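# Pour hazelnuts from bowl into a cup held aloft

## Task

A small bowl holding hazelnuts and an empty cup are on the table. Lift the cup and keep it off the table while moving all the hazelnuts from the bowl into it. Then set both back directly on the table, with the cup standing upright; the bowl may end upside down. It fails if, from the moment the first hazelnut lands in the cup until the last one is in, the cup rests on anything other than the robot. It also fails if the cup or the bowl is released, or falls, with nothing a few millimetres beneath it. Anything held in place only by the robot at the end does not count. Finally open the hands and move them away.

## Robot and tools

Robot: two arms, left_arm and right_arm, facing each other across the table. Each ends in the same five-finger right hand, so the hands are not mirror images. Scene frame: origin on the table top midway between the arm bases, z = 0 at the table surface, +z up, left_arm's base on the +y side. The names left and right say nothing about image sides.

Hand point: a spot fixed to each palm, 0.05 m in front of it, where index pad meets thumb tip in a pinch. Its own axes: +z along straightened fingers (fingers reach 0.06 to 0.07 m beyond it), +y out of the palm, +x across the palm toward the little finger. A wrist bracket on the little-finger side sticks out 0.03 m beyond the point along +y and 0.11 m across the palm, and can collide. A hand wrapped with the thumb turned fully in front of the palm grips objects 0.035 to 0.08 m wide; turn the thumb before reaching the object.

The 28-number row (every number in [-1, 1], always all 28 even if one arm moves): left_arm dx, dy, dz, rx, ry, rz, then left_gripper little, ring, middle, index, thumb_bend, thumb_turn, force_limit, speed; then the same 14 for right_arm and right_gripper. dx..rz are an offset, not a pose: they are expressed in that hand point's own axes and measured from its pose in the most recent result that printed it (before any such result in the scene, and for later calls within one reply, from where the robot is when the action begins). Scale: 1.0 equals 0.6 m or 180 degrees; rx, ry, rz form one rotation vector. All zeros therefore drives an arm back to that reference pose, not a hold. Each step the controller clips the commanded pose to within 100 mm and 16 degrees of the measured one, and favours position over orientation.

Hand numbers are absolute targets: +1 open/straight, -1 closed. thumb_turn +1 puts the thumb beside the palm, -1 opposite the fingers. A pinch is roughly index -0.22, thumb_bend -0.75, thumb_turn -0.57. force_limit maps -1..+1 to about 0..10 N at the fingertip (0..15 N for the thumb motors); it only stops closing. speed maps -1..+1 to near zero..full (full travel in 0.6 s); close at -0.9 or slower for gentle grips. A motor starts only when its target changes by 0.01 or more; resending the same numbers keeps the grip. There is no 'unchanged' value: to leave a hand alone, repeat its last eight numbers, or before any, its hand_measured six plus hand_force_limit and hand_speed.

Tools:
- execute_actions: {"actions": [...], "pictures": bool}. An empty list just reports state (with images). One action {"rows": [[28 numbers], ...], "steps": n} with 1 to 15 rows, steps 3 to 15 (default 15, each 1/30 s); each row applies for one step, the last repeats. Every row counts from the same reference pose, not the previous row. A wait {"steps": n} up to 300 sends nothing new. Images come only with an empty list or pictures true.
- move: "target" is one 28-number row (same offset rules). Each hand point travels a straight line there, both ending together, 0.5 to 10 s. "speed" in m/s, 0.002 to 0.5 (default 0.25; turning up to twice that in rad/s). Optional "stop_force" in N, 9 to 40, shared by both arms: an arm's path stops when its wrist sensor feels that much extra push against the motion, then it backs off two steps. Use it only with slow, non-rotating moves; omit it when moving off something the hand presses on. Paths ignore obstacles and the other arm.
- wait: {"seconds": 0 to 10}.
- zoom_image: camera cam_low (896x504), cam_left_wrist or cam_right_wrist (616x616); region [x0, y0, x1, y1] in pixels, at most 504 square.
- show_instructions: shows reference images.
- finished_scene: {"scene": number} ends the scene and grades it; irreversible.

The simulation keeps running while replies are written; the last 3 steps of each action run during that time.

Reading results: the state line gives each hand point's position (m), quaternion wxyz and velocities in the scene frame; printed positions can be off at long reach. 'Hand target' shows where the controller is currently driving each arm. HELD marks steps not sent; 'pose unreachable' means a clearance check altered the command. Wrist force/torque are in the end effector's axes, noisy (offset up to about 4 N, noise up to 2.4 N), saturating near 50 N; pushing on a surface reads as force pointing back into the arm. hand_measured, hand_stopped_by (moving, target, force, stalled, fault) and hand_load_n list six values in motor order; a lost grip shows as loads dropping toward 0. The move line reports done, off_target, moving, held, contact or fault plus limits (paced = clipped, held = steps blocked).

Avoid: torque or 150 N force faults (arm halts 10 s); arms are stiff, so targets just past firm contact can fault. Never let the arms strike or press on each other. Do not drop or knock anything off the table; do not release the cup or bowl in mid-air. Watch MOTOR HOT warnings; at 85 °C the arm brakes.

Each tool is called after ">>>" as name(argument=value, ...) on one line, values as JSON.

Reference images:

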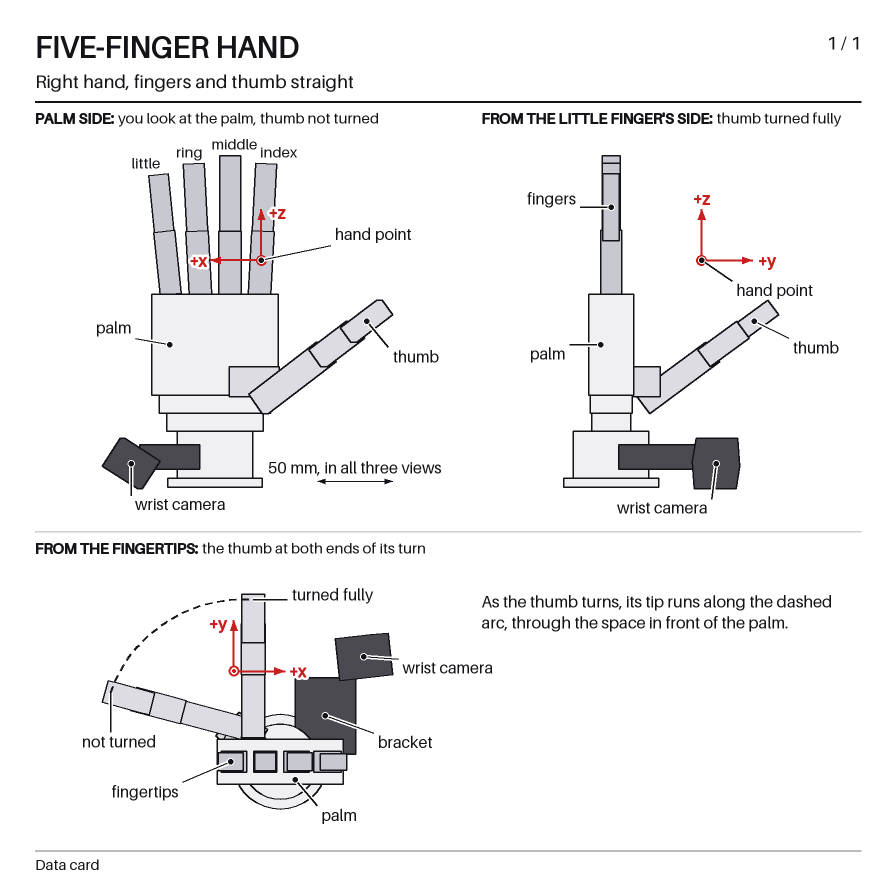

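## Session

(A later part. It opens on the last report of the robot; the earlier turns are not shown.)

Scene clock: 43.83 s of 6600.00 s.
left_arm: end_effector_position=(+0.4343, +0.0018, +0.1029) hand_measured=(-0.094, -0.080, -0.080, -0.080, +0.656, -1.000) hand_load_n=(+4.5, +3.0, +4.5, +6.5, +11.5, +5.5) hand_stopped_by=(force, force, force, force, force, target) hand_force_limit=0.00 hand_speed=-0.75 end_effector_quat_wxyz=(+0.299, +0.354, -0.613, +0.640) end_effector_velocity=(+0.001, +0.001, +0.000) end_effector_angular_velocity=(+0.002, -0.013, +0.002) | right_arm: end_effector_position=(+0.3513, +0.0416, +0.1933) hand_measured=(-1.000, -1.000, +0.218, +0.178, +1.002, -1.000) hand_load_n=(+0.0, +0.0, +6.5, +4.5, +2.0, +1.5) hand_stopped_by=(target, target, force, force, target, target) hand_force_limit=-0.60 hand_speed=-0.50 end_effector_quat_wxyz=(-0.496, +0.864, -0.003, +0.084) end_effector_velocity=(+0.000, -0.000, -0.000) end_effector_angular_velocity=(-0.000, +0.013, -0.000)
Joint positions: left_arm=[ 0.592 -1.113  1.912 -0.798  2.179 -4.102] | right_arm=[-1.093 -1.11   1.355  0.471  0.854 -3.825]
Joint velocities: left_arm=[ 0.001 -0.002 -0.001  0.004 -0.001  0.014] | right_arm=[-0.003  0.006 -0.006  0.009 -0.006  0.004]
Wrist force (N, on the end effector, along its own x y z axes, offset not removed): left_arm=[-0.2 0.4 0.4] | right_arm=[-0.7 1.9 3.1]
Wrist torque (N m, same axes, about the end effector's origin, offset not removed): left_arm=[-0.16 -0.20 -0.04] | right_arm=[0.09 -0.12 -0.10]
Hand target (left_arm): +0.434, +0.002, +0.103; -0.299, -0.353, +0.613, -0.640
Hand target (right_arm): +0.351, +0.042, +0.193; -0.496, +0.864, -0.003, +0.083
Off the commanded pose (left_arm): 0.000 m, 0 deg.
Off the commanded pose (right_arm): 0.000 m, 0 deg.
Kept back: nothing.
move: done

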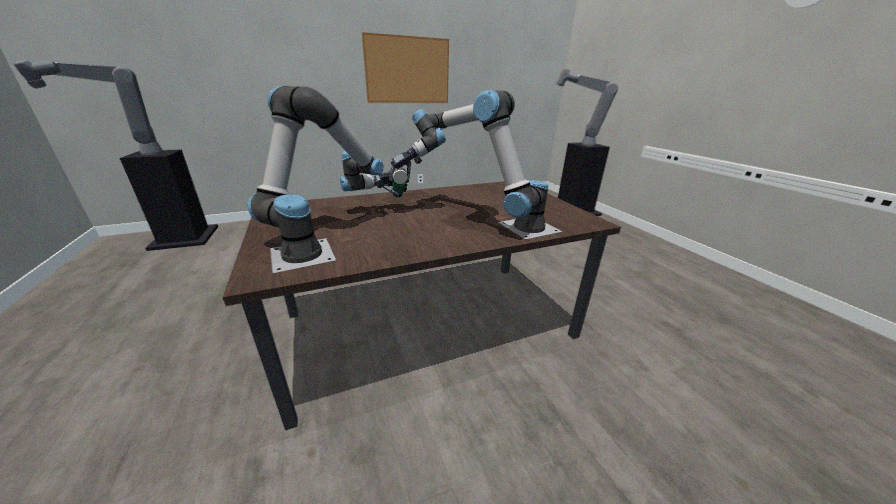

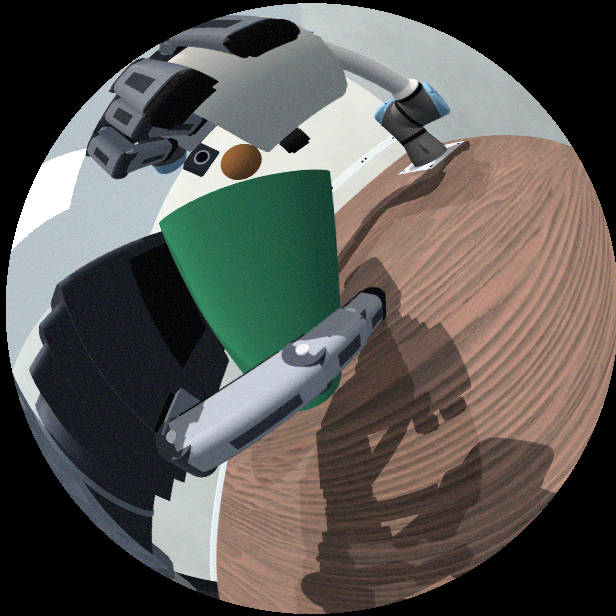

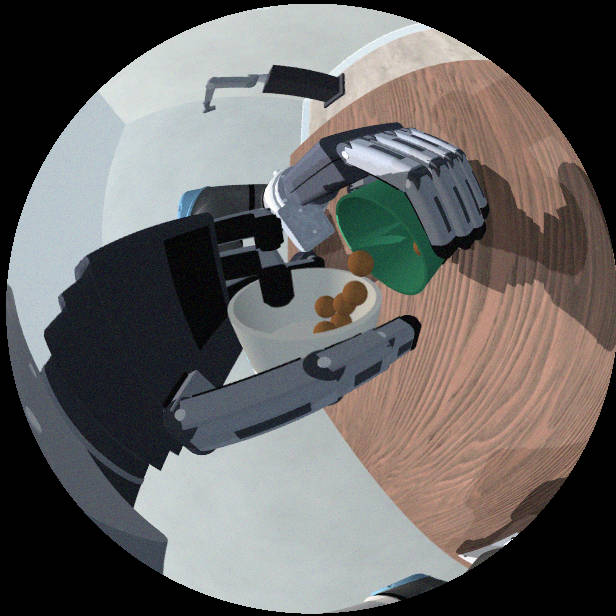

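>>> wait(seconds=0.7)

Scene clock: 44.57 s of 6600.00 s.
left_arm: end_effector_position=(+0.4344, +0.0018, +0.1030) hand_measured=(-0.094, -0.080, -0.080, -0.080, +0.656, -1.000) hand_load_n=(+4.5, +3.0, +4.0, +6.5, +11.5, +5.0) hand_stopped_by=(force, force, force, force, force, target) hand_force_limit=0.00 hand_speed=-0.75 end_effector_quat_wxyz=(+0.299, +0.353, -0.613, +0.640) end_effector_velocity=(-0.000, +0.000, -0.001) end_effector_angular_velocity=(+0.001, +0.001, -0.000) | right_arm: end_effector_position=(+0.3513, +0.0416, +0.1933) hand_measured=(-1.000, -1.000, +0.218, +0.178, +1.002, -1.000) hand_load_n=(+0.0, +0.0, +6.5, +4.5, +2.0, +1.5) hand_stopped_by=(target, target, force, force, target, target) hand_force_limit=-0.60 hand_speed=-0.50 end_effector_quat_wxyz=(-0.496, +0.864, -0.003, +0.083) end_effector_velocity=(-0.000, -0.000, -0.000) end_effector_angular_velocity=(-0.001, +0.000, +0.000)
Joint positions: left_arm=[ 0.592 -1.113  1.911 -0.797  2.179 -4.101] | right_arm=[-1.093 -1.11   1.354  0.472  0.853 -3.824]
Joint velocities: left_arm=[ 0.     0.001  0.     0.     0.    -0.   ] | right_arm=[ 0.  0.  0.  0.  0. -0.]
Wrist force (N, on the end effector, along its own x y z axes, offset not removed): left_arm=[2.6 1.5 0.6] | right_arm=[0.1 0.6 3.3]
Wrist torque (N m, same axes, about the end effector's origin, offset not removed): left_arm=[0.10 -0.61 0.24] | right_arm=[-0.12 -0.14 -0.20]
Hand target (left_arm): +0.434, +0.002, +0.103; -0.299, -0.353, +0.613, -0.640
Hand target (right_arm): +0.351, +0.042, +0.193; -0.496, +0.864, -0.003, +0.083
Off the commanded pose (left_arm): 0.000 m, 0 deg.
Off the commanded pose (right_arm): 0.000 m, 0 deg.
Kept back: nothing.
Steps of this call (steps 1 to 22: nothing new was sent). Readings (end_effector_position | what the end effector reports):
1: left_arm (+0.4344, +0.0018, +0.1029) | right_arm (+0.3513, +0.0416, +0.1933) | left_arm hand_measured=(-0.094, -0.080, -0.080, -0.080, +0.656, -1.000) hand_load_n=(+4.5, +3.0, +4.0, +6.5, +11.5, +5.0) hand_stopped_by=(force, force, force, force, force, target) hand_force_limit=0.00 hand_speed=-0.75 | right_arm hand_measured=(-1.000, -1.000, +0.218, +0.178, +1.002, -1.000) hand_load_n=(+0.0, +0.0, +6.5, +4.5, +2.0, +1.5) hand_stopped_by=(target, target, force, force, target, target) hand_force_limit=-0.60 hand_speed=-0.50
2: left_arm (+0.4344, +0.0018, +0.1030) | right_arm (+0.3513, +0.0416, +0.1933) | left_arm hand_measured=(-0.094, -0.080, -0.080, -0.080, +0.656, -1.000) hand_load_n=(+4.5, +3.0, +4.0, +6.5, +11.5, +5.0) hand_stopped_by=(force, force, force, force, force, target) hand_force_limit=0.00 hand_speed=-0.75 | right_arm hand_measured=(-1.000, -1.000, +0.218, +0.178, +1.002, -1.000) hand_load_n=(+0.0, +0.0, +6.5, +4.5, +2.0, +1.5) hand_stopped_by=(target, target, force, force, target, target) hand_force_limit=-0.60 hand_speed=-0.50
4: left_arm (+0.4344, +0.0018, +0.1030) | right_arm (+0.3513, +0.0416, +0.1933) | left_arm hand_measured=(-0.094, -0.080, -0.080, -0.080, +0.656, -1.000) hand_load_n=(+4.5, +3.0, +4.0, +6.5, +11.5, +5.0) hand_stopped_by=(force, force, force, force, force, target) hand_force_limit=0.00 hand_speed=-0.75 | right_arm hand_measured=(-1.000, -1.000, +0.218, +0.178, +1.002, -1.000) hand_load_n=(+0.0, +0.0, +6.5, +4.5, +2.0, +1.5) hand_stopped_by=(target, target, force, force, target, target) hand_force_limit=-0.60 hand_speed=-0.50
8: left_arm (+0.4344, +0.0018, +0.1030) | right_arm (+0.3513, +0.0416, +0.1933) | left_arm hand_measured=(-0.094, -0.080, -0.080, -0.080, +0.656, -1.000) hand_load_n=(+4.5, +3.0, +4.0, +6.5, +12.0, +5.0) hand_stopped_by=(force, force, force, force, force, target) hand_force_limit=0.00 hand_speed=-0.75 | right_arm hand_measured=(-1.000, -1.000, +0.218, +0.178, +1.002, -1.000) hand_load_n=(+0.0, +0.0, +6.5, +4.5, +2.0, +1.5) hand_stopped_by=(target, target, force, force, target, target) hand_force_limit=-0.60 hand_speed=-0.50
22: the state above

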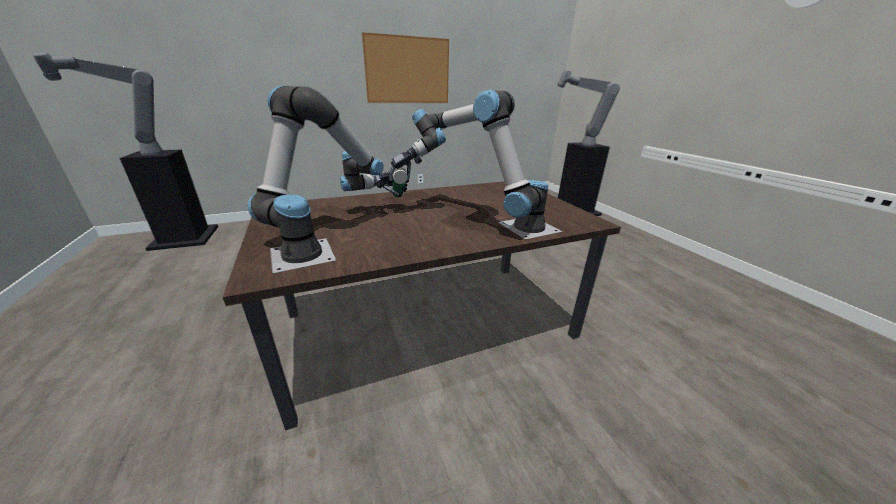

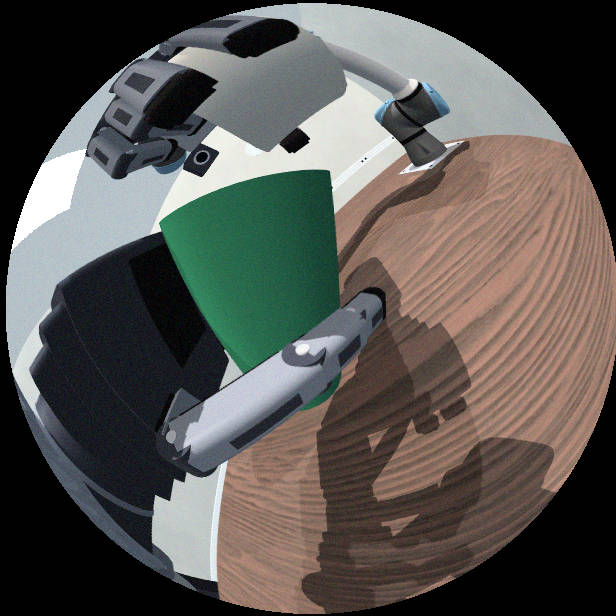

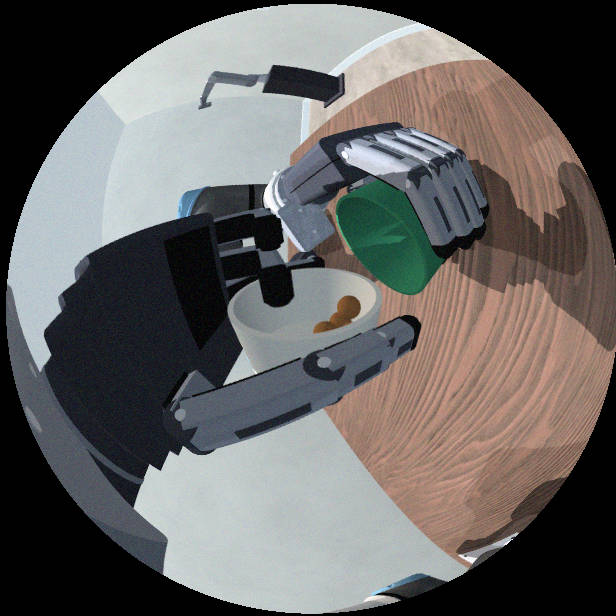

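>>> move(target=[0,0,0,0,0,0,-1,-1,-1,-1,-1,-1,0,-0.75, 0.0075,-0.004,-0.008,0,-0.0278,0.0481,-1,-1,-0.9,-0.9,1,-1,-0.6,-0.5], speed=0.04)

Scene clock: 47.23 s of 6600.00 s.
left_arm: end_effector_position=(+0.4344, +0.0018, +0.1030) hand_measured=(-0.094, -0.080, -0.080, -0.080, +0.656, -1.000) hand_load_n=(+4.5, +3.0, +4.0, +6.5, +11.5, +5.0) hand_stopped_by=(force, force, force, force, force, target) hand_force_limit=0.00 hand_speed=-0.75 end_effector_quat_wxyz=(+0.299, +0.353, -0.613, +0.640) end_effector_velocity=(-0.001, -0.000, +0.000) end_effector_angular_velocity=(-0.000, +0.001, -0.001) | right_arm: end_effector_position=(+0.3548, +0.0384, +0.1983) hand_measured=(-1.000, -1.000, +0.218, +0.178, +1.002, -1.000) hand_load_n=(+0.0, +0.0, +6.5, +4.5, +2.0, +1.5) hand_stopped_by=(target, target, force, force, target, target) hand_force_limit=-0.60 hand_speed=-0.50 end_effector_quat_wxyz=(+0.500, -0.865, +0.047, -0.009) end_effector_velocity=(+0.001, -0.000, +0.000) end_effector_angular_velocity=(+0.001, +0.012, +0.000)
Joint positions: left_arm=[ 0.592 -1.113  1.911 -0.797  2.179 -4.101] | right_arm=[-1.136 -1.039  1.261  0.597  0.753 -3.767]
Joint velocities: left_arm=[-0.001 -0.001  0.     0.001  0.    -0.001] | right_arm=[-0.003  0.006 -0.007  0.008 -0.007  0.003]
Wrist force (N, on the end effector, along its own x y z axes, offset not removed): left_arm=[2.7 1.3 -0.4] | right_arm=[-0.6 -1.1 1.6]
Wrist torque (N m, same axes, about the end effector's origin, offset not removed): left_arm=[0.32 -0.55 0.13] | right_arm=[-0.36 -0.04 -0.17]
Hand target (left_arm): +0.434, +0.002, +0.103; -0.299, -0.353, +0.613, -0.640
Hand target (right_arm): +0.355, +0.038, +0.198; -0.500, +0.865, -0.047, +0.008
Off the commanded pose (left_arm): 0.000 m, 0 deg.
Off the commanded pose (right_arm): 0.000 m, 0 deg.
Kept back: nothing.
move: done

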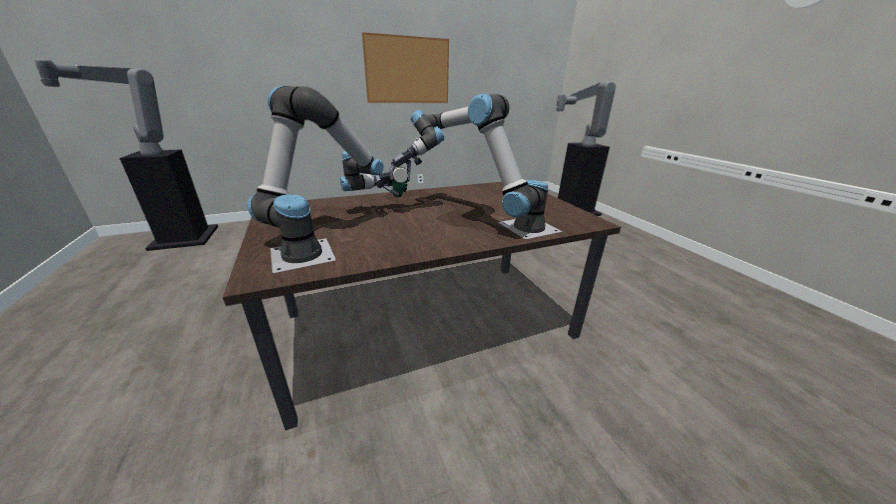

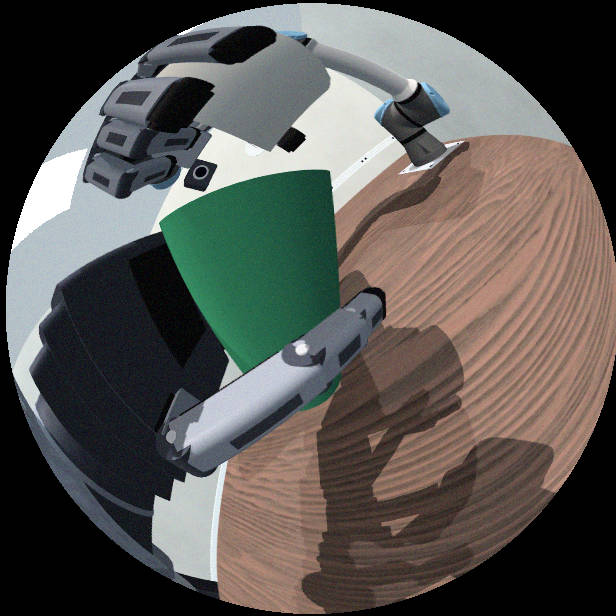

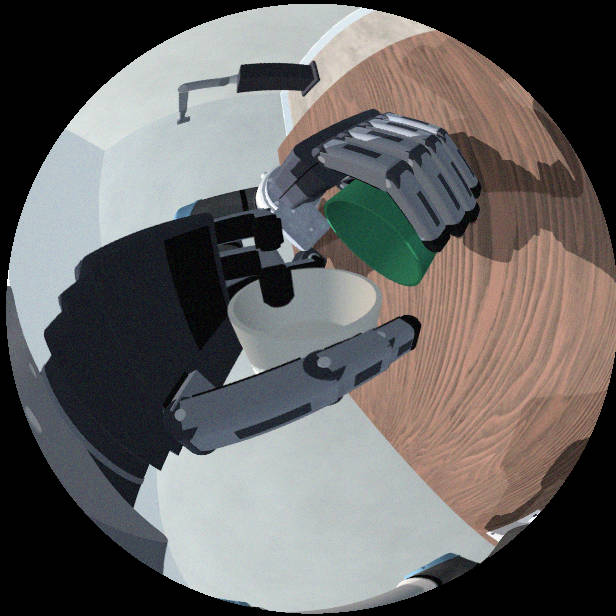

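>>> zoom_image(camera="cam_right_wrist", region=[210, 170, 460, 380])

>>> zoom_image(camera="cam_low", region=[240, 150, 620, 300])

Region (210, 170, 460, 380) of cam_right_wrist's 616x616 image, scaled by 2.016, with more detail than that image has; it fills the top 423 rows of this view, and the rest is white.

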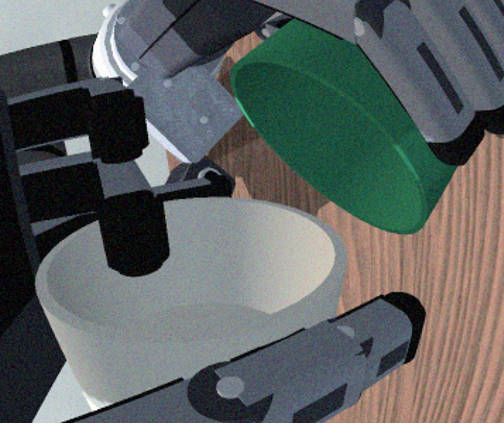

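Region (240, 150, 620, 300) of cam_low's 896x504 image, scaled by 1.326, with more detail than that image has; it fills the top 199 rows of this view, and the rest is white.

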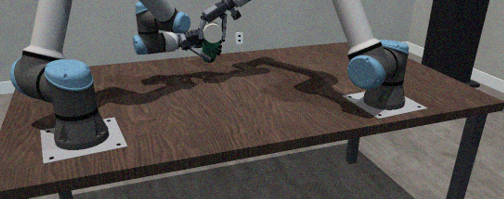

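>>> move(target=[-0.0904,-0.0042,-0.1427,0.1076,-0.0339,-0.1925,-1,-1,-1,-1,-1,-1,0,-0.75, 0.0686,0.1422,-0.2558,-0.0853,0.3286,-0.3927,-1,-1,-0.9,-0.9,1,-1,-0.6,-0.5], speed=0.3)

Scene clock: 51.33 s of 6600.00 s.
left_arm: end_effector_position=(+0.4601, +0.0899, +0.0600) hand_measured=(-0.094, -0.080, -0.080, -0.080, +0.656, -1.000) hand_load_n=(+4.5, +3.0, +4.5, +6.5, +11.5, +5.5) hand_stopped_by=(force, force, force, force, force, target) hand_force_limit=0.00 hand_speed=-0.75 end_effector_quat_wxyz=(+0.380, +0.596, -0.381, +0.596) end_effector_velocity=(+0.001, +0.001, -0.000) end_effector_angular_velocity=(-0.000, +0.002, +0.003) | right_arm: end_effector_position=(+0.3803, -0.1402, +0.1999) hand_measured=(-1.000, -1.000, +0.218, +0.178, +1.002, -1.000) hand_load_n=(+0.0, +0.0, +6.5, +5.0, +2.0, +2.0) hand_stopped_by=(target, target, force, force, target, target) hand_force_limit=-0.60 hand_speed=-0.50 end_effector_quat_wxyz=(-0.214, +0.675, +0.212, +0.674) end_effector_velocity=(+0.000, -0.001, -0.001) end_effector_angular_velocity=(-0.002, -0.009, -0.001)
Joint positions: left_arm=[ 0.671 -1.082  2.167 -1.084  1.909 -4.712] | right_arm=[-1.005 -1.562  2.276 -0.713  1.589 -4.709]
Joint velocities: left_arm=[ 0.001  0.     0.001 -0.    -0.002 -0.002] | right_arm=[-0.003  0.003  0.008 -0.018 -0.002 -0.007]
Wrist force (N, on the end effector, along its own x y z axes, offset not removed): left_arm=[0.2 -0.2 0.2] | right_arm=[-2.6 -0.1 1.2]
Wrist torque (N m, same axes, about the end effector's origin, offset not removed): left_arm=[-0.09 -0.18 0.05] | right_arm=[-0.04 0.19 -0.07]
Hand target (left_arm): +0.460, +0.090, +0.060; +0.380, +0.596, -0.381, +0.596
Hand target (right_arm): +0.380, -0.140, +0.200; -0.214, +0.674, +0.212, +0.674
Off the commanded pose (left_arm): 0.000 m, 0 deg.
Off the commanded pose (right_arm): 0.000 m, 0 deg.
Kept back: nothing.
move: done

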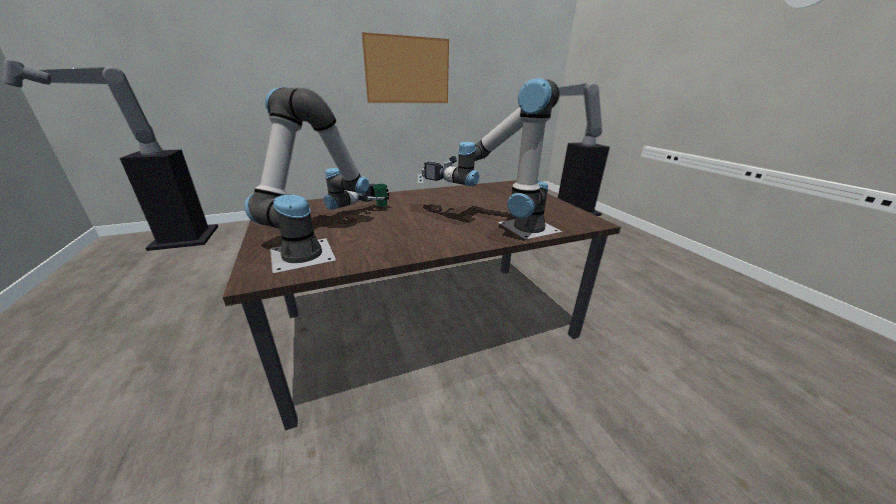

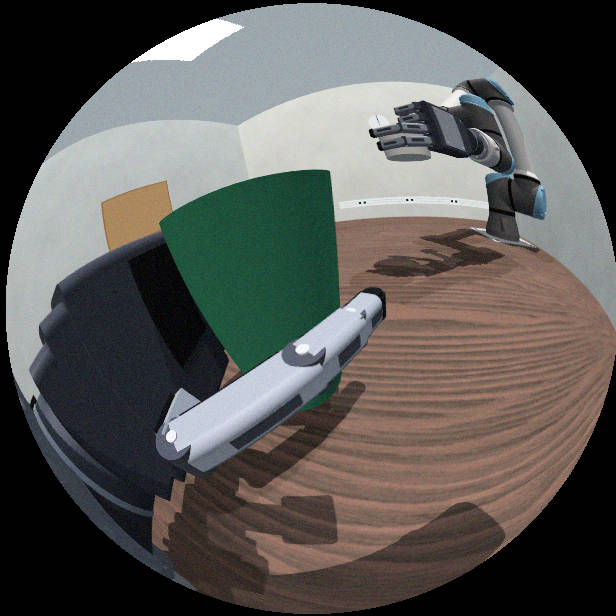

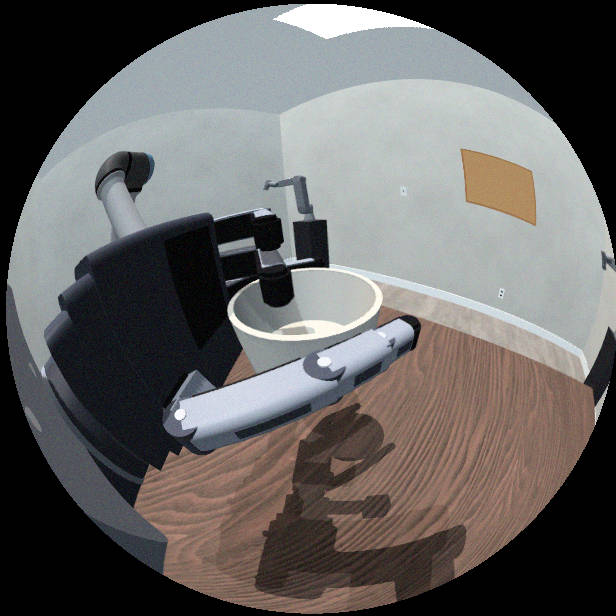

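>>> move(target=[-0.032,0,0,0,0,0,-1,-1,-1,-1,-1,-1,0,-0.75, -0.2915,0.156,0.135,0,0,0,1,1,-0.9,-0.9,1,-1,-0.6,0], speed=0.25)

>>> move(target=[-0.015,0,0,0,0,0,-1,-1,-1,-1,-1,-1,0,-0.75, -0.015,0,0,0,0,0,1,1,-0.9,-0.9,1,-1,-0.6,0], speed=0.005, stop_force=9)

Scene clock: 53.07 s of 6600.00 s.
left_arm: end_effector_position=(+0.4601, +0.0899, +0.0408) hand_measured=(-0.094, -0.080, -0.080, -0.080, +0.656, -1.000) hand_load_n=(+4.5, +3.0, +4.5, +6.5, +11.5, +5.5) hand_stopped_by=(force, force, force, force, force, target) hand_force_limit=0.00 hand_speed=-0.75 end_effector_quat_wxyz=(+0.380, +0.596, -0.381, +0.596) end_effector_velocity=(-0.000, +0.000, -0.000) end_effector_angular_velocity=(+0.001, +0.000, -0.000) | right_arm: end_effector_position=(+0.5000, -0.1700, +0.0248) hand_measured=(+1.000, +1.000, +0.218, +0.178, +1.002, -1.000) hand_load_n=(+0.0, +0.0, +6.5, +5.0, +2.0, +2.0) hand_stopped_by=(target, target, force, force, target, target) hand_force_limit=-0.60 hand_speed=0.00 end_effector_quat_wxyz=(-0.214, +0.675, +0.212, +0.674) end_effector_velocity=(+0.001, +0.000, -0.002) end_effector_angular_velocity=(+0.001, +0.001, +0.001)
Joint positions: left_arm=[ 0.671 -1.033  2.17  -1.136  1.909 -4.712] | right_arm=[-1.261 -1.018  2.24  -1.222  1.333 -4.71 ]
Joint velocities: left_arm=[ 0.     0.001  0.    -0.     0.     0.   ] | right_arm=[-0.001  0.007 -0.003 -0.003 -0.001  0.001]
Wrist force (N, on the end effector, along its own x y z axes, offset not removed): left_arm=[2.9 3.3 1.3] | right_arm=[-1.3 0.3 0.5]
Wrist torque (N m, same axes, about the end effector's origin, offset not removed): left_arm=[0.42 -0.61 0.22] | right_arm=[0.05 -0.08 -0.18]
Hand target (left_arm): +0.460, +0.090, +0.041; +0.380, +0.596, -0.381, +0.596
Hand target (right_arm): +0.500, -0.170, +0.025; -0.214, +0.675, +0.212, +0.674
Off the commanded pose (left_arm): 0.000 m, 0 deg.
Off the commanded pose (right_arm): 0.000 m, 0 deg.
Kept back: nothing.
move: done

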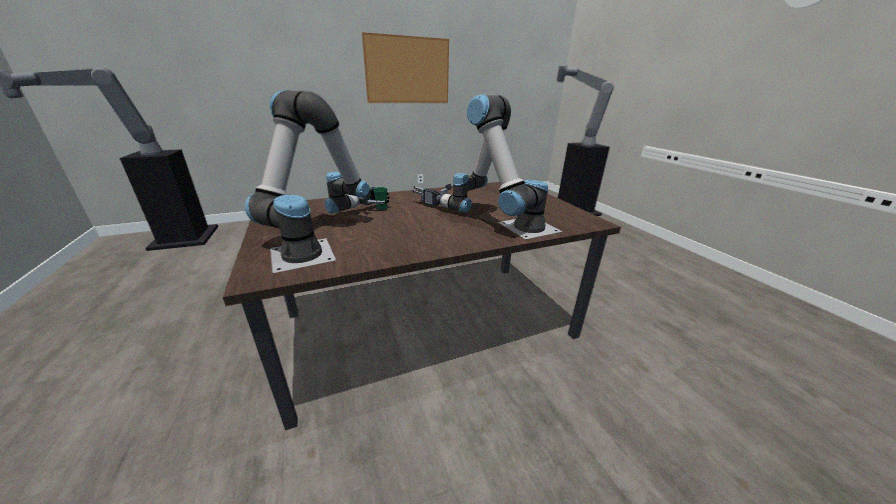

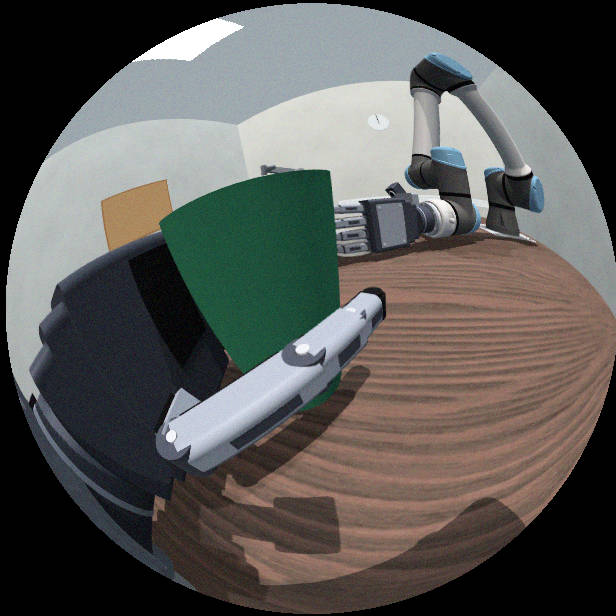

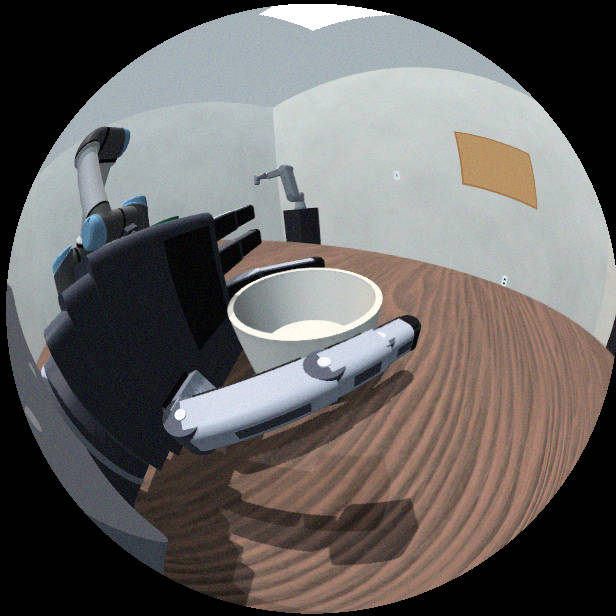

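Scene clock: 54.83 s of 6600.00 s.
left_arm: end_effector_position=(+0.4601, +0.0899, +0.0345) hand_measured=(-0.094, -0.080, -0.080, -0.080, +0.656, -1.000) hand_load_n=(+4.0, +2.5, +3.5, +6.0, +10.5, +1.5) hand_stopped_by=(force, force, force, force, force, target) hand_force_limit=0.00 hand_speed=-0.75 end_effector_quat_wxyz=(+0.380, +0.596, -0.381, +0.596) end_effector_velocity=(-0.000, -0.000, +0.001) end_effector_angular_velocity=(-0.001, -0.001, -0.001) | right_arm: end_effector_position=(+0.5001, -0.1700, +0.0180) hand_measured=(+1.000, +1.000, +0.218, +0.178, +1.002, -1.000) hand_load_n=(+0.0, +0.0, +6.5, +3.5, +2.0, -2.5) hand_stopped_by=(target, target, force, force, target, target) hand_force_limit=-0.60 hand_speed=0.00 end_effector_quat_wxyz=(-0.214, +0.675, +0.212, +0.674) end_effector_velocity=(-0.000, +0.000, +0.002) end_effector_angular_velocity=(-0.000, +0.001, +0.000)
Joint positions: left_arm=[ 0.671 -1.016  2.17  -1.153  1.909 -4.712] | right_arm=[-1.261 -0.998  2.239 -1.241  1.333 -4.71 ]
Joint velocities: left_arm=[-0.    -0.003  0.     0.001  0.    -0.   ] | right_arm=[ 0.    -0.006  0.     0.006 -0.     0.   ]
Wrist force (N, on the end effector, along its own x y z axes, offset not removed): left_arm=[6.9 3.0 -1.0] | right_arm=[10.1 -1.3 -3.1]
Wrist torque (N m, same axes, about the end effector's origin, offset not removed): left_arm=[0.25 -0.79 -0.10] | right_arm=[-0.11 -0.28 -0.14]
Hand target (left_arm): +0.460, +0.090, +0.035; +0.380, +0.596, -0.381, +0.596
Hand target (right_arm): +0.500, -0.170, +0.018; -0.214, +0.675, +0.212, +0.674
Off the commanded pose (left_arm): 0.003 m, 0 deg.
Off the commanded pose (right_arm): 0.002 m, 0 deg.
Kept back: nothing.
move: contact (left_arm, right_arm)

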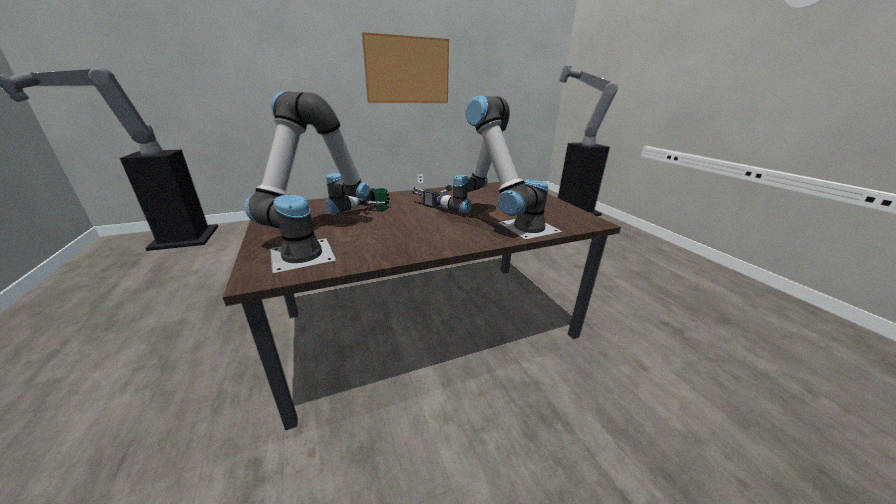

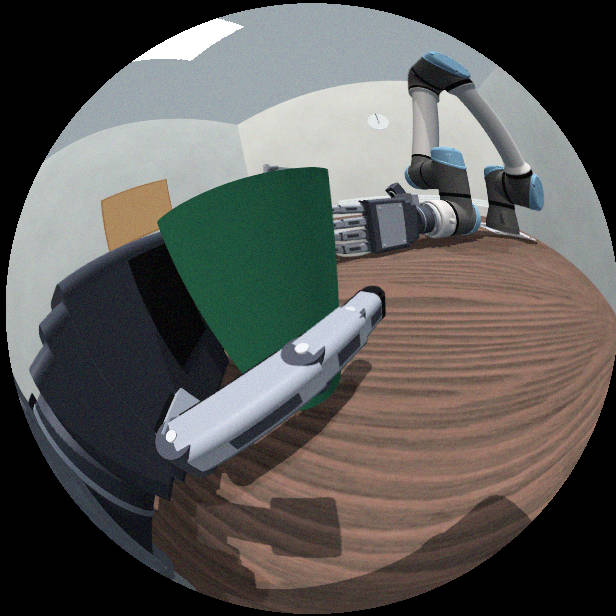

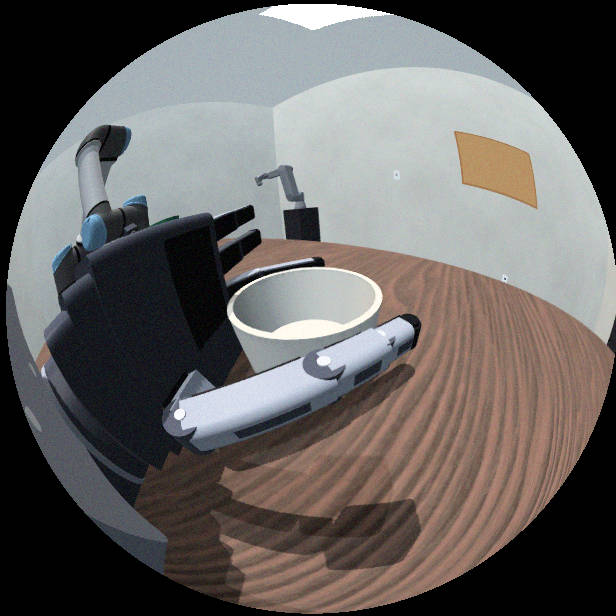

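Both are down. Release.

>>> move(target=[0,0,0,0,0,0,1,1,1,1,1,-1,0,-0.4, 0,0,0,0,0,0,1,1,1,1,1,-1,-0.6,-0.4])

>>> move(target=[0.01,-0.015,-0.08,0,0,0,1,1,1,1,1,-1,0,-0.4, 0.01,-0.015,-0.08,0,0,0,1,1,1,1,1,-1,-0.6,-0.4], speed=0.1)

Scene clock: 56.43 s of 6600.00 s.
left_arm: end_effector_position=(+0.4601, +0.0899, +0.0345) hand_measured=(+1.000, +1.000, +1.000, +1.000, +1.000, -1.000) hand_load_n=(+0.0, +0.0, +0.0, +0.0, +0.0, +0.0) hand_stopped_by=(target, target, target, target, target, target) hand_force_limit=0.00 hand_speed=-0.40 end_effector_quat_wxyz=(+0.380, +0.596, -0.381, +0.596) end_effector_velocity=(+0.001, +0.000, +0.000) end_effector_angular_velocity=(-0.001, -0.000, +0.001) | right_arm: end_effector_position=(+0.5001, -0.1700, +0.0180) hand_measured=(+1.000, +1.000, +1.000, +1.000, +1.000, -1.000) hand_load_n=(+0.0, +0.0, +0.0, +0.0, +0.0, +0.0) hand_stopped_by=(target, target, target, target, target, target) hand_force_limit=-0.60 hand_speed=-0.40 end_effector_quat_wxyz=(-0.214, +0.675, +0.212, +0.674) end_effector_velocity=(-0.000, -0.000, +0.000) end_effector_angular_velocity=(+0.000, +0.000, -0.001)
Joint positions: left_arm=[ 0.671 -1.016  2.17  -1.153  1.909 -4.712] | right_arm=[-1.261 -0.998  2.239 -1.241  1.333 -4.71 ]
Joint velocities: left_arm=[ 0.001 -0.    -0.    -0.     0.    -0.   ] | right_arm=[-0.    -0.001  0.001  0.001  0.     0.   ]
Wrist force (N, on the end effector, along its own x y z axes, offset not removed): left_arm=[3.8 1.9 0.0] | right_arm=[1.9 -0.4 1.0]
Wrist torque (N m, same axes, about the end effector's origin, offset not removed): left_arm=[0.29 -0.73 0.22] | right_arm=[-0.13 -0.30 -0.10]
Hand target (left_arm): +0.460, +0.090, +0.034; +0.380, +0.596, -0.381, +0.596
Hand target (right_arm): +0.500, -0.170, +0.018; -0.214, +0.675, +0.212, +0.674
Off the commanded pose (left_arm): 0.000 m, 0 deg.
Off the commanded pose (right_arm): 0.000 m, 0 deg.
Kept back: nothing.
move: done

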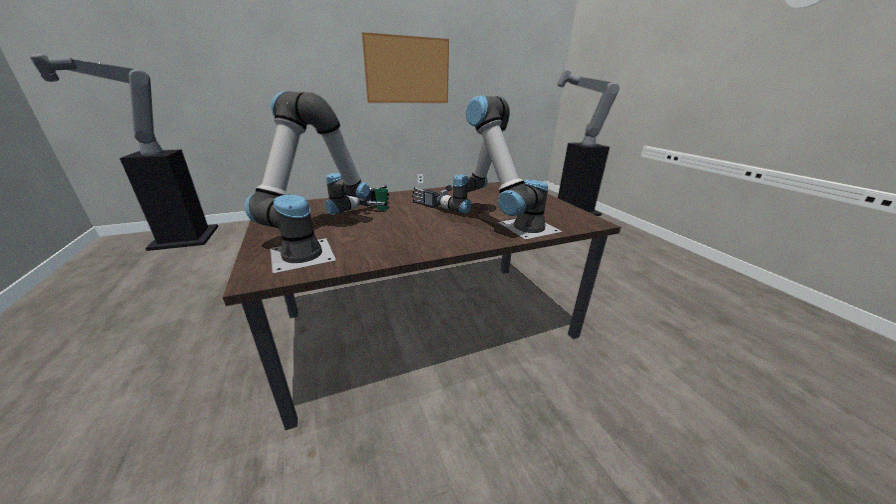

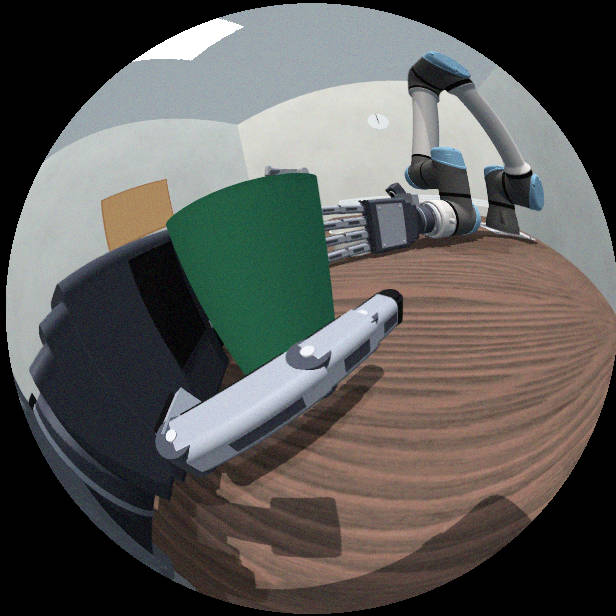

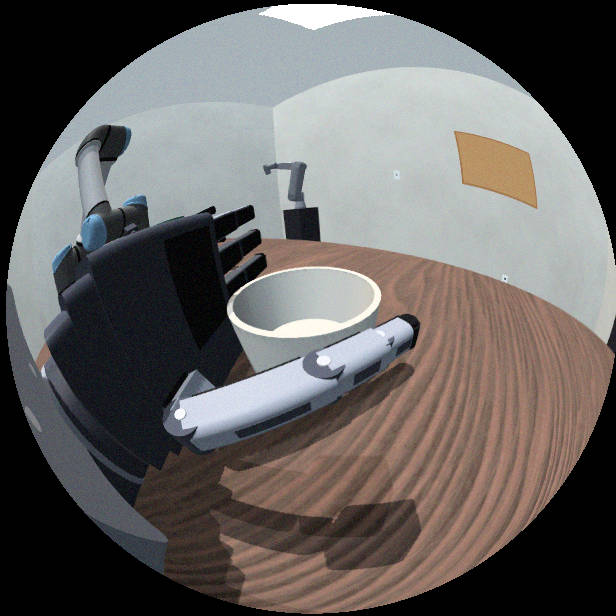

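Scene clock: 57.40 s of 6600.00 s.
left_arm: end_effector_position=(+0.4480, +0.1370, +0.0404) hand_measured=(+1.000, +1.000, +1.000, +1.000, +1.000, -1.000) hand_load_n=(+0.0, +0.0, +0.0, +0.0, +0.0, +0.0) hand_stopped_by=(target, target, target, target, target, target) hand_force_limit=0.00 hand_speed=-0.40 end_effector_quat_wxyz=(+0.380, +0.596, -0.381, +0.596) end_effector_velocity=(+0.000, +0.002, -0.000) end_effector_angular_velocity=(-0.000, +0.002, +0.001) | right_arm: end_effector_position=(+0.4558, -0.1902, +0.0240) hand_measured=(+1.000, +1.000, +1.000, +1.000, +1.000, -1.000) hand_load_n=(+0.0, +0.0, +0.0, +0.0, +0.0, +0.0) hand_stopped_by=(target, target, target, target, target, target) hand_force_limit=-0.60 hand_speed=-0.40 end_effector_quat_wxyz=(-0.214, +0.675, +0.212, +0.674) end_effector_velocity=(-0.002, -0.001, -0.000) end_effector_angular_velocity=(+0.000, +0.001, +0.000)
Joint positions: left_arm=[ 0.741 -1.069  2.257 -1.188  1.979 -4.712] | right_arm=[-1.269 -1.062  2.374 -1.311  1.325 -4.71 ]
Joint velocities: left_arm=[ 0.004 -0.001  0.003 -0.001  0.003 -0.001] | right_arm=[ 0.    -0.002  0.005 -0.003 -0.     0.   ]
Wrist force (N, on the end effector, along its own x y z axes, offset not removed): left_arm=[1.0 -0.1 0.2] | right_arm=[0.7 -2.9 -0.6]
Wrist torque (N m, same axes, about the end effector's origin, offset not removed): left_arm=[0.02 -0.23 -0.13] | right_arm=[-0.36 -0.15 -0.19]
Hand target (left_arm): +0.448, +0.137, +0.040; +0.380, +0.596, -0.381, +0.596
Hand target (right_arm): +0.456, -0.190, +0.024; -0.214, +0.675, +0.212, +0.674
Off the commanded pose (left_arm): 0.000 m, 0 deg.
Off the commanded pose (right_arm): 0.000 m, 0 deg.
Kept back: nothing.
move: done

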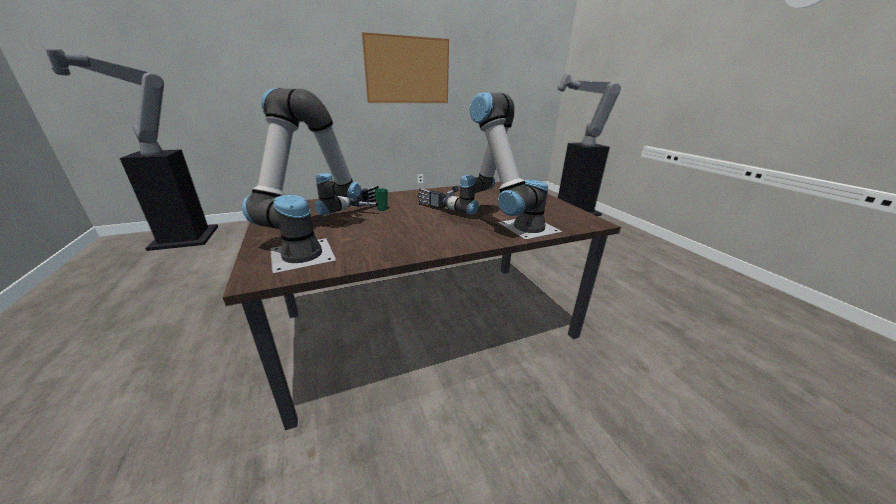

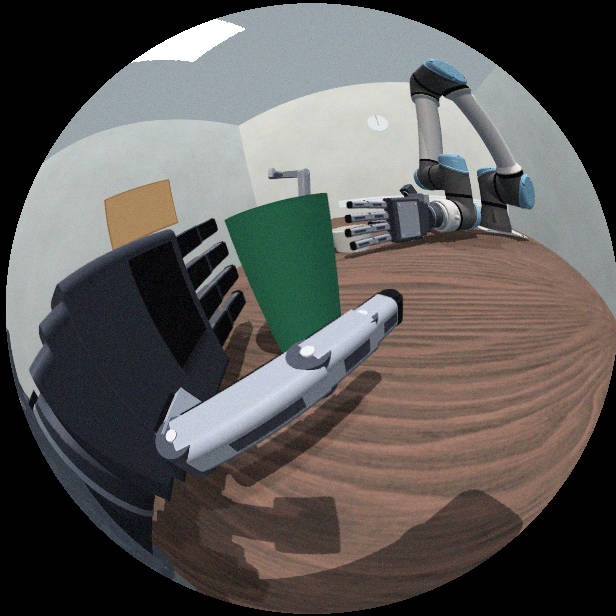

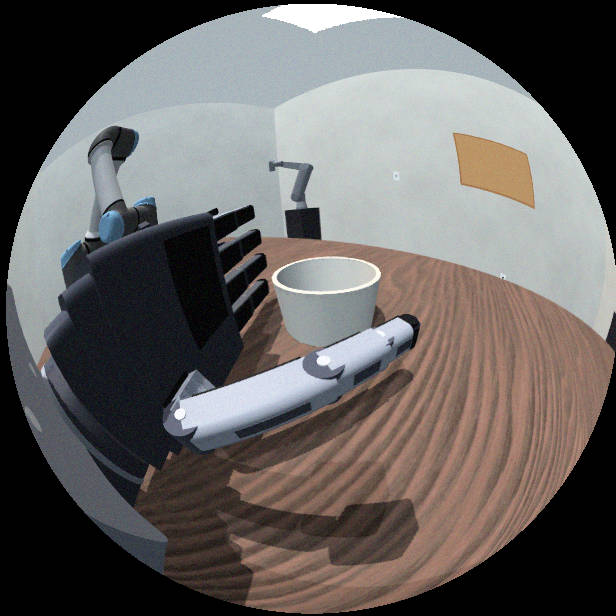

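>>> move(target=[0.4,0,-0.15,0,0,0,1,1,1,1,1,-1,0,-0.4, 0.4,0,-0.1,0,0,0,1,1,1,1,1,-1,-0.6,-0.4], speed=0.3)

Scene clock: 59.13 s of 6600.00 s.
left_arm: end_effector_position=(+0.4097, +0.2185, +0.2802) hand_measured=(+1.000, +1.000, +1.000, +1.000, +1.000, -1.000) hand_load_n=(+0.0, +0.0, +0.0, +0.0, +0.0, +0.0) hand_stopped_by=(target, target, target, target, target, target) hand_force_limit=0.00 hand_speed=-0.40 end_effector_quat_wxyz=(+0.380, +0.596, -0.380, +0.596) end_effector_velocity=(-0.001, +0.001, +0.001) end_effector_angular_velocity=(+0.005, +0.003, -0.001) | right_arm: end_effector_position=(+0.4071, -0.2250, +0.2639) hand_measured=(+1.000, +1.000, +1.000, +1.000, +1.000, -1.000) hand_load_n=(+0.0, +0.0, +0.0, +0.0, +0.0, +0.0) hand_stopped_by=(target, target, target, target, target, target) hand_force_limit=-0.60 hand_speed=-0.40 end_effector_quat_wxyz=(-0.214, +0.674, +0.212, +0.674) end_effector_velocity=(-0.000, -0.000, +0.002) end_effector_angular_velocity=(-0.002, +0.005, +0.002)
Joint positions: left_arm=[ 0.868 -1.726  2.178 -0.452  2.106 -4.712] | right_arm=[-1.33  -1.825  2.3   -0.475  1.264 -4.71 ]
Joint velocities: left_arm=[ 0.001 -0.003 -0.005  0.015  0.002  0.003] | right_arm=[-0.002 -0.005 -0.007  0.018 -0.005 -0.001]
Wrist force (N, on the end effector, along its own x y z axes, offset not removed): left_arm=[-0.1 0.8 0.1] | right_arm=[-2.6 -0.4 0.6]
Wrist torque (N m, same axes, about the end effector's origin, offset not removed): left_arm=[0.23 0.00 -0.02] | right_arm=[-0.08 0.30 -0.14]
Hand target (left_arm): +0.410, +0.219, +0.280; +0.380, +0.596, -0.381, +0.596
Hand target (right_arm): +0.407, -0.225, +0.264; -0.214, +0.675, +0.212, +0.674
Off the commanded pose (left_arm): 0.001 m, 0 deg.
Off the commanded pose (right_arm): 0.000 m, 0 deg.
Kept back: nothing.
move: done

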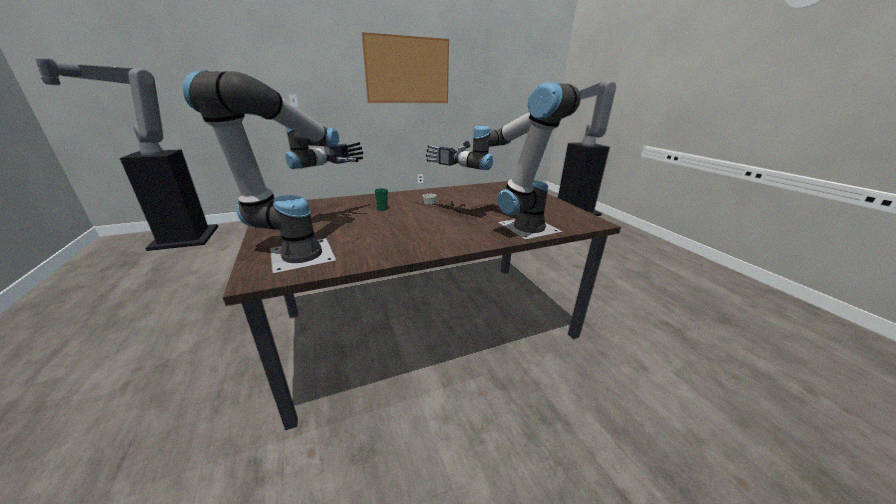

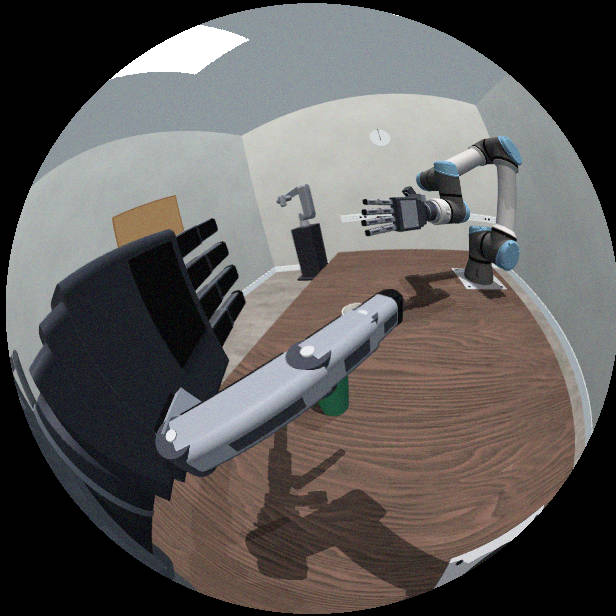

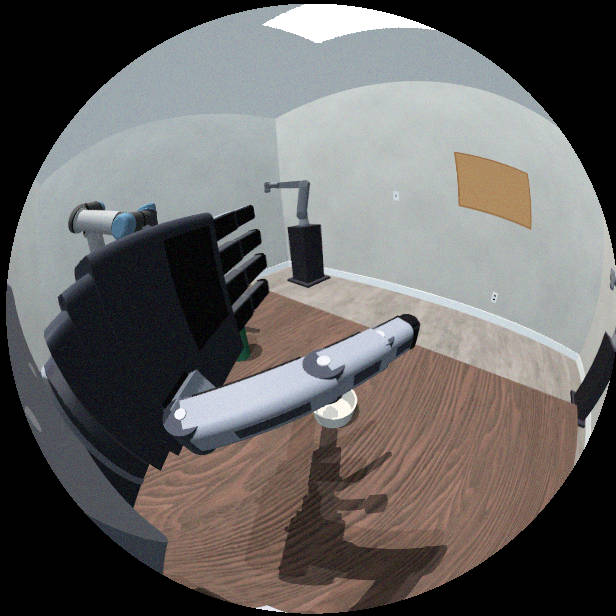

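>>> finished_scene(scene=1)

The scene is finished: the task was done.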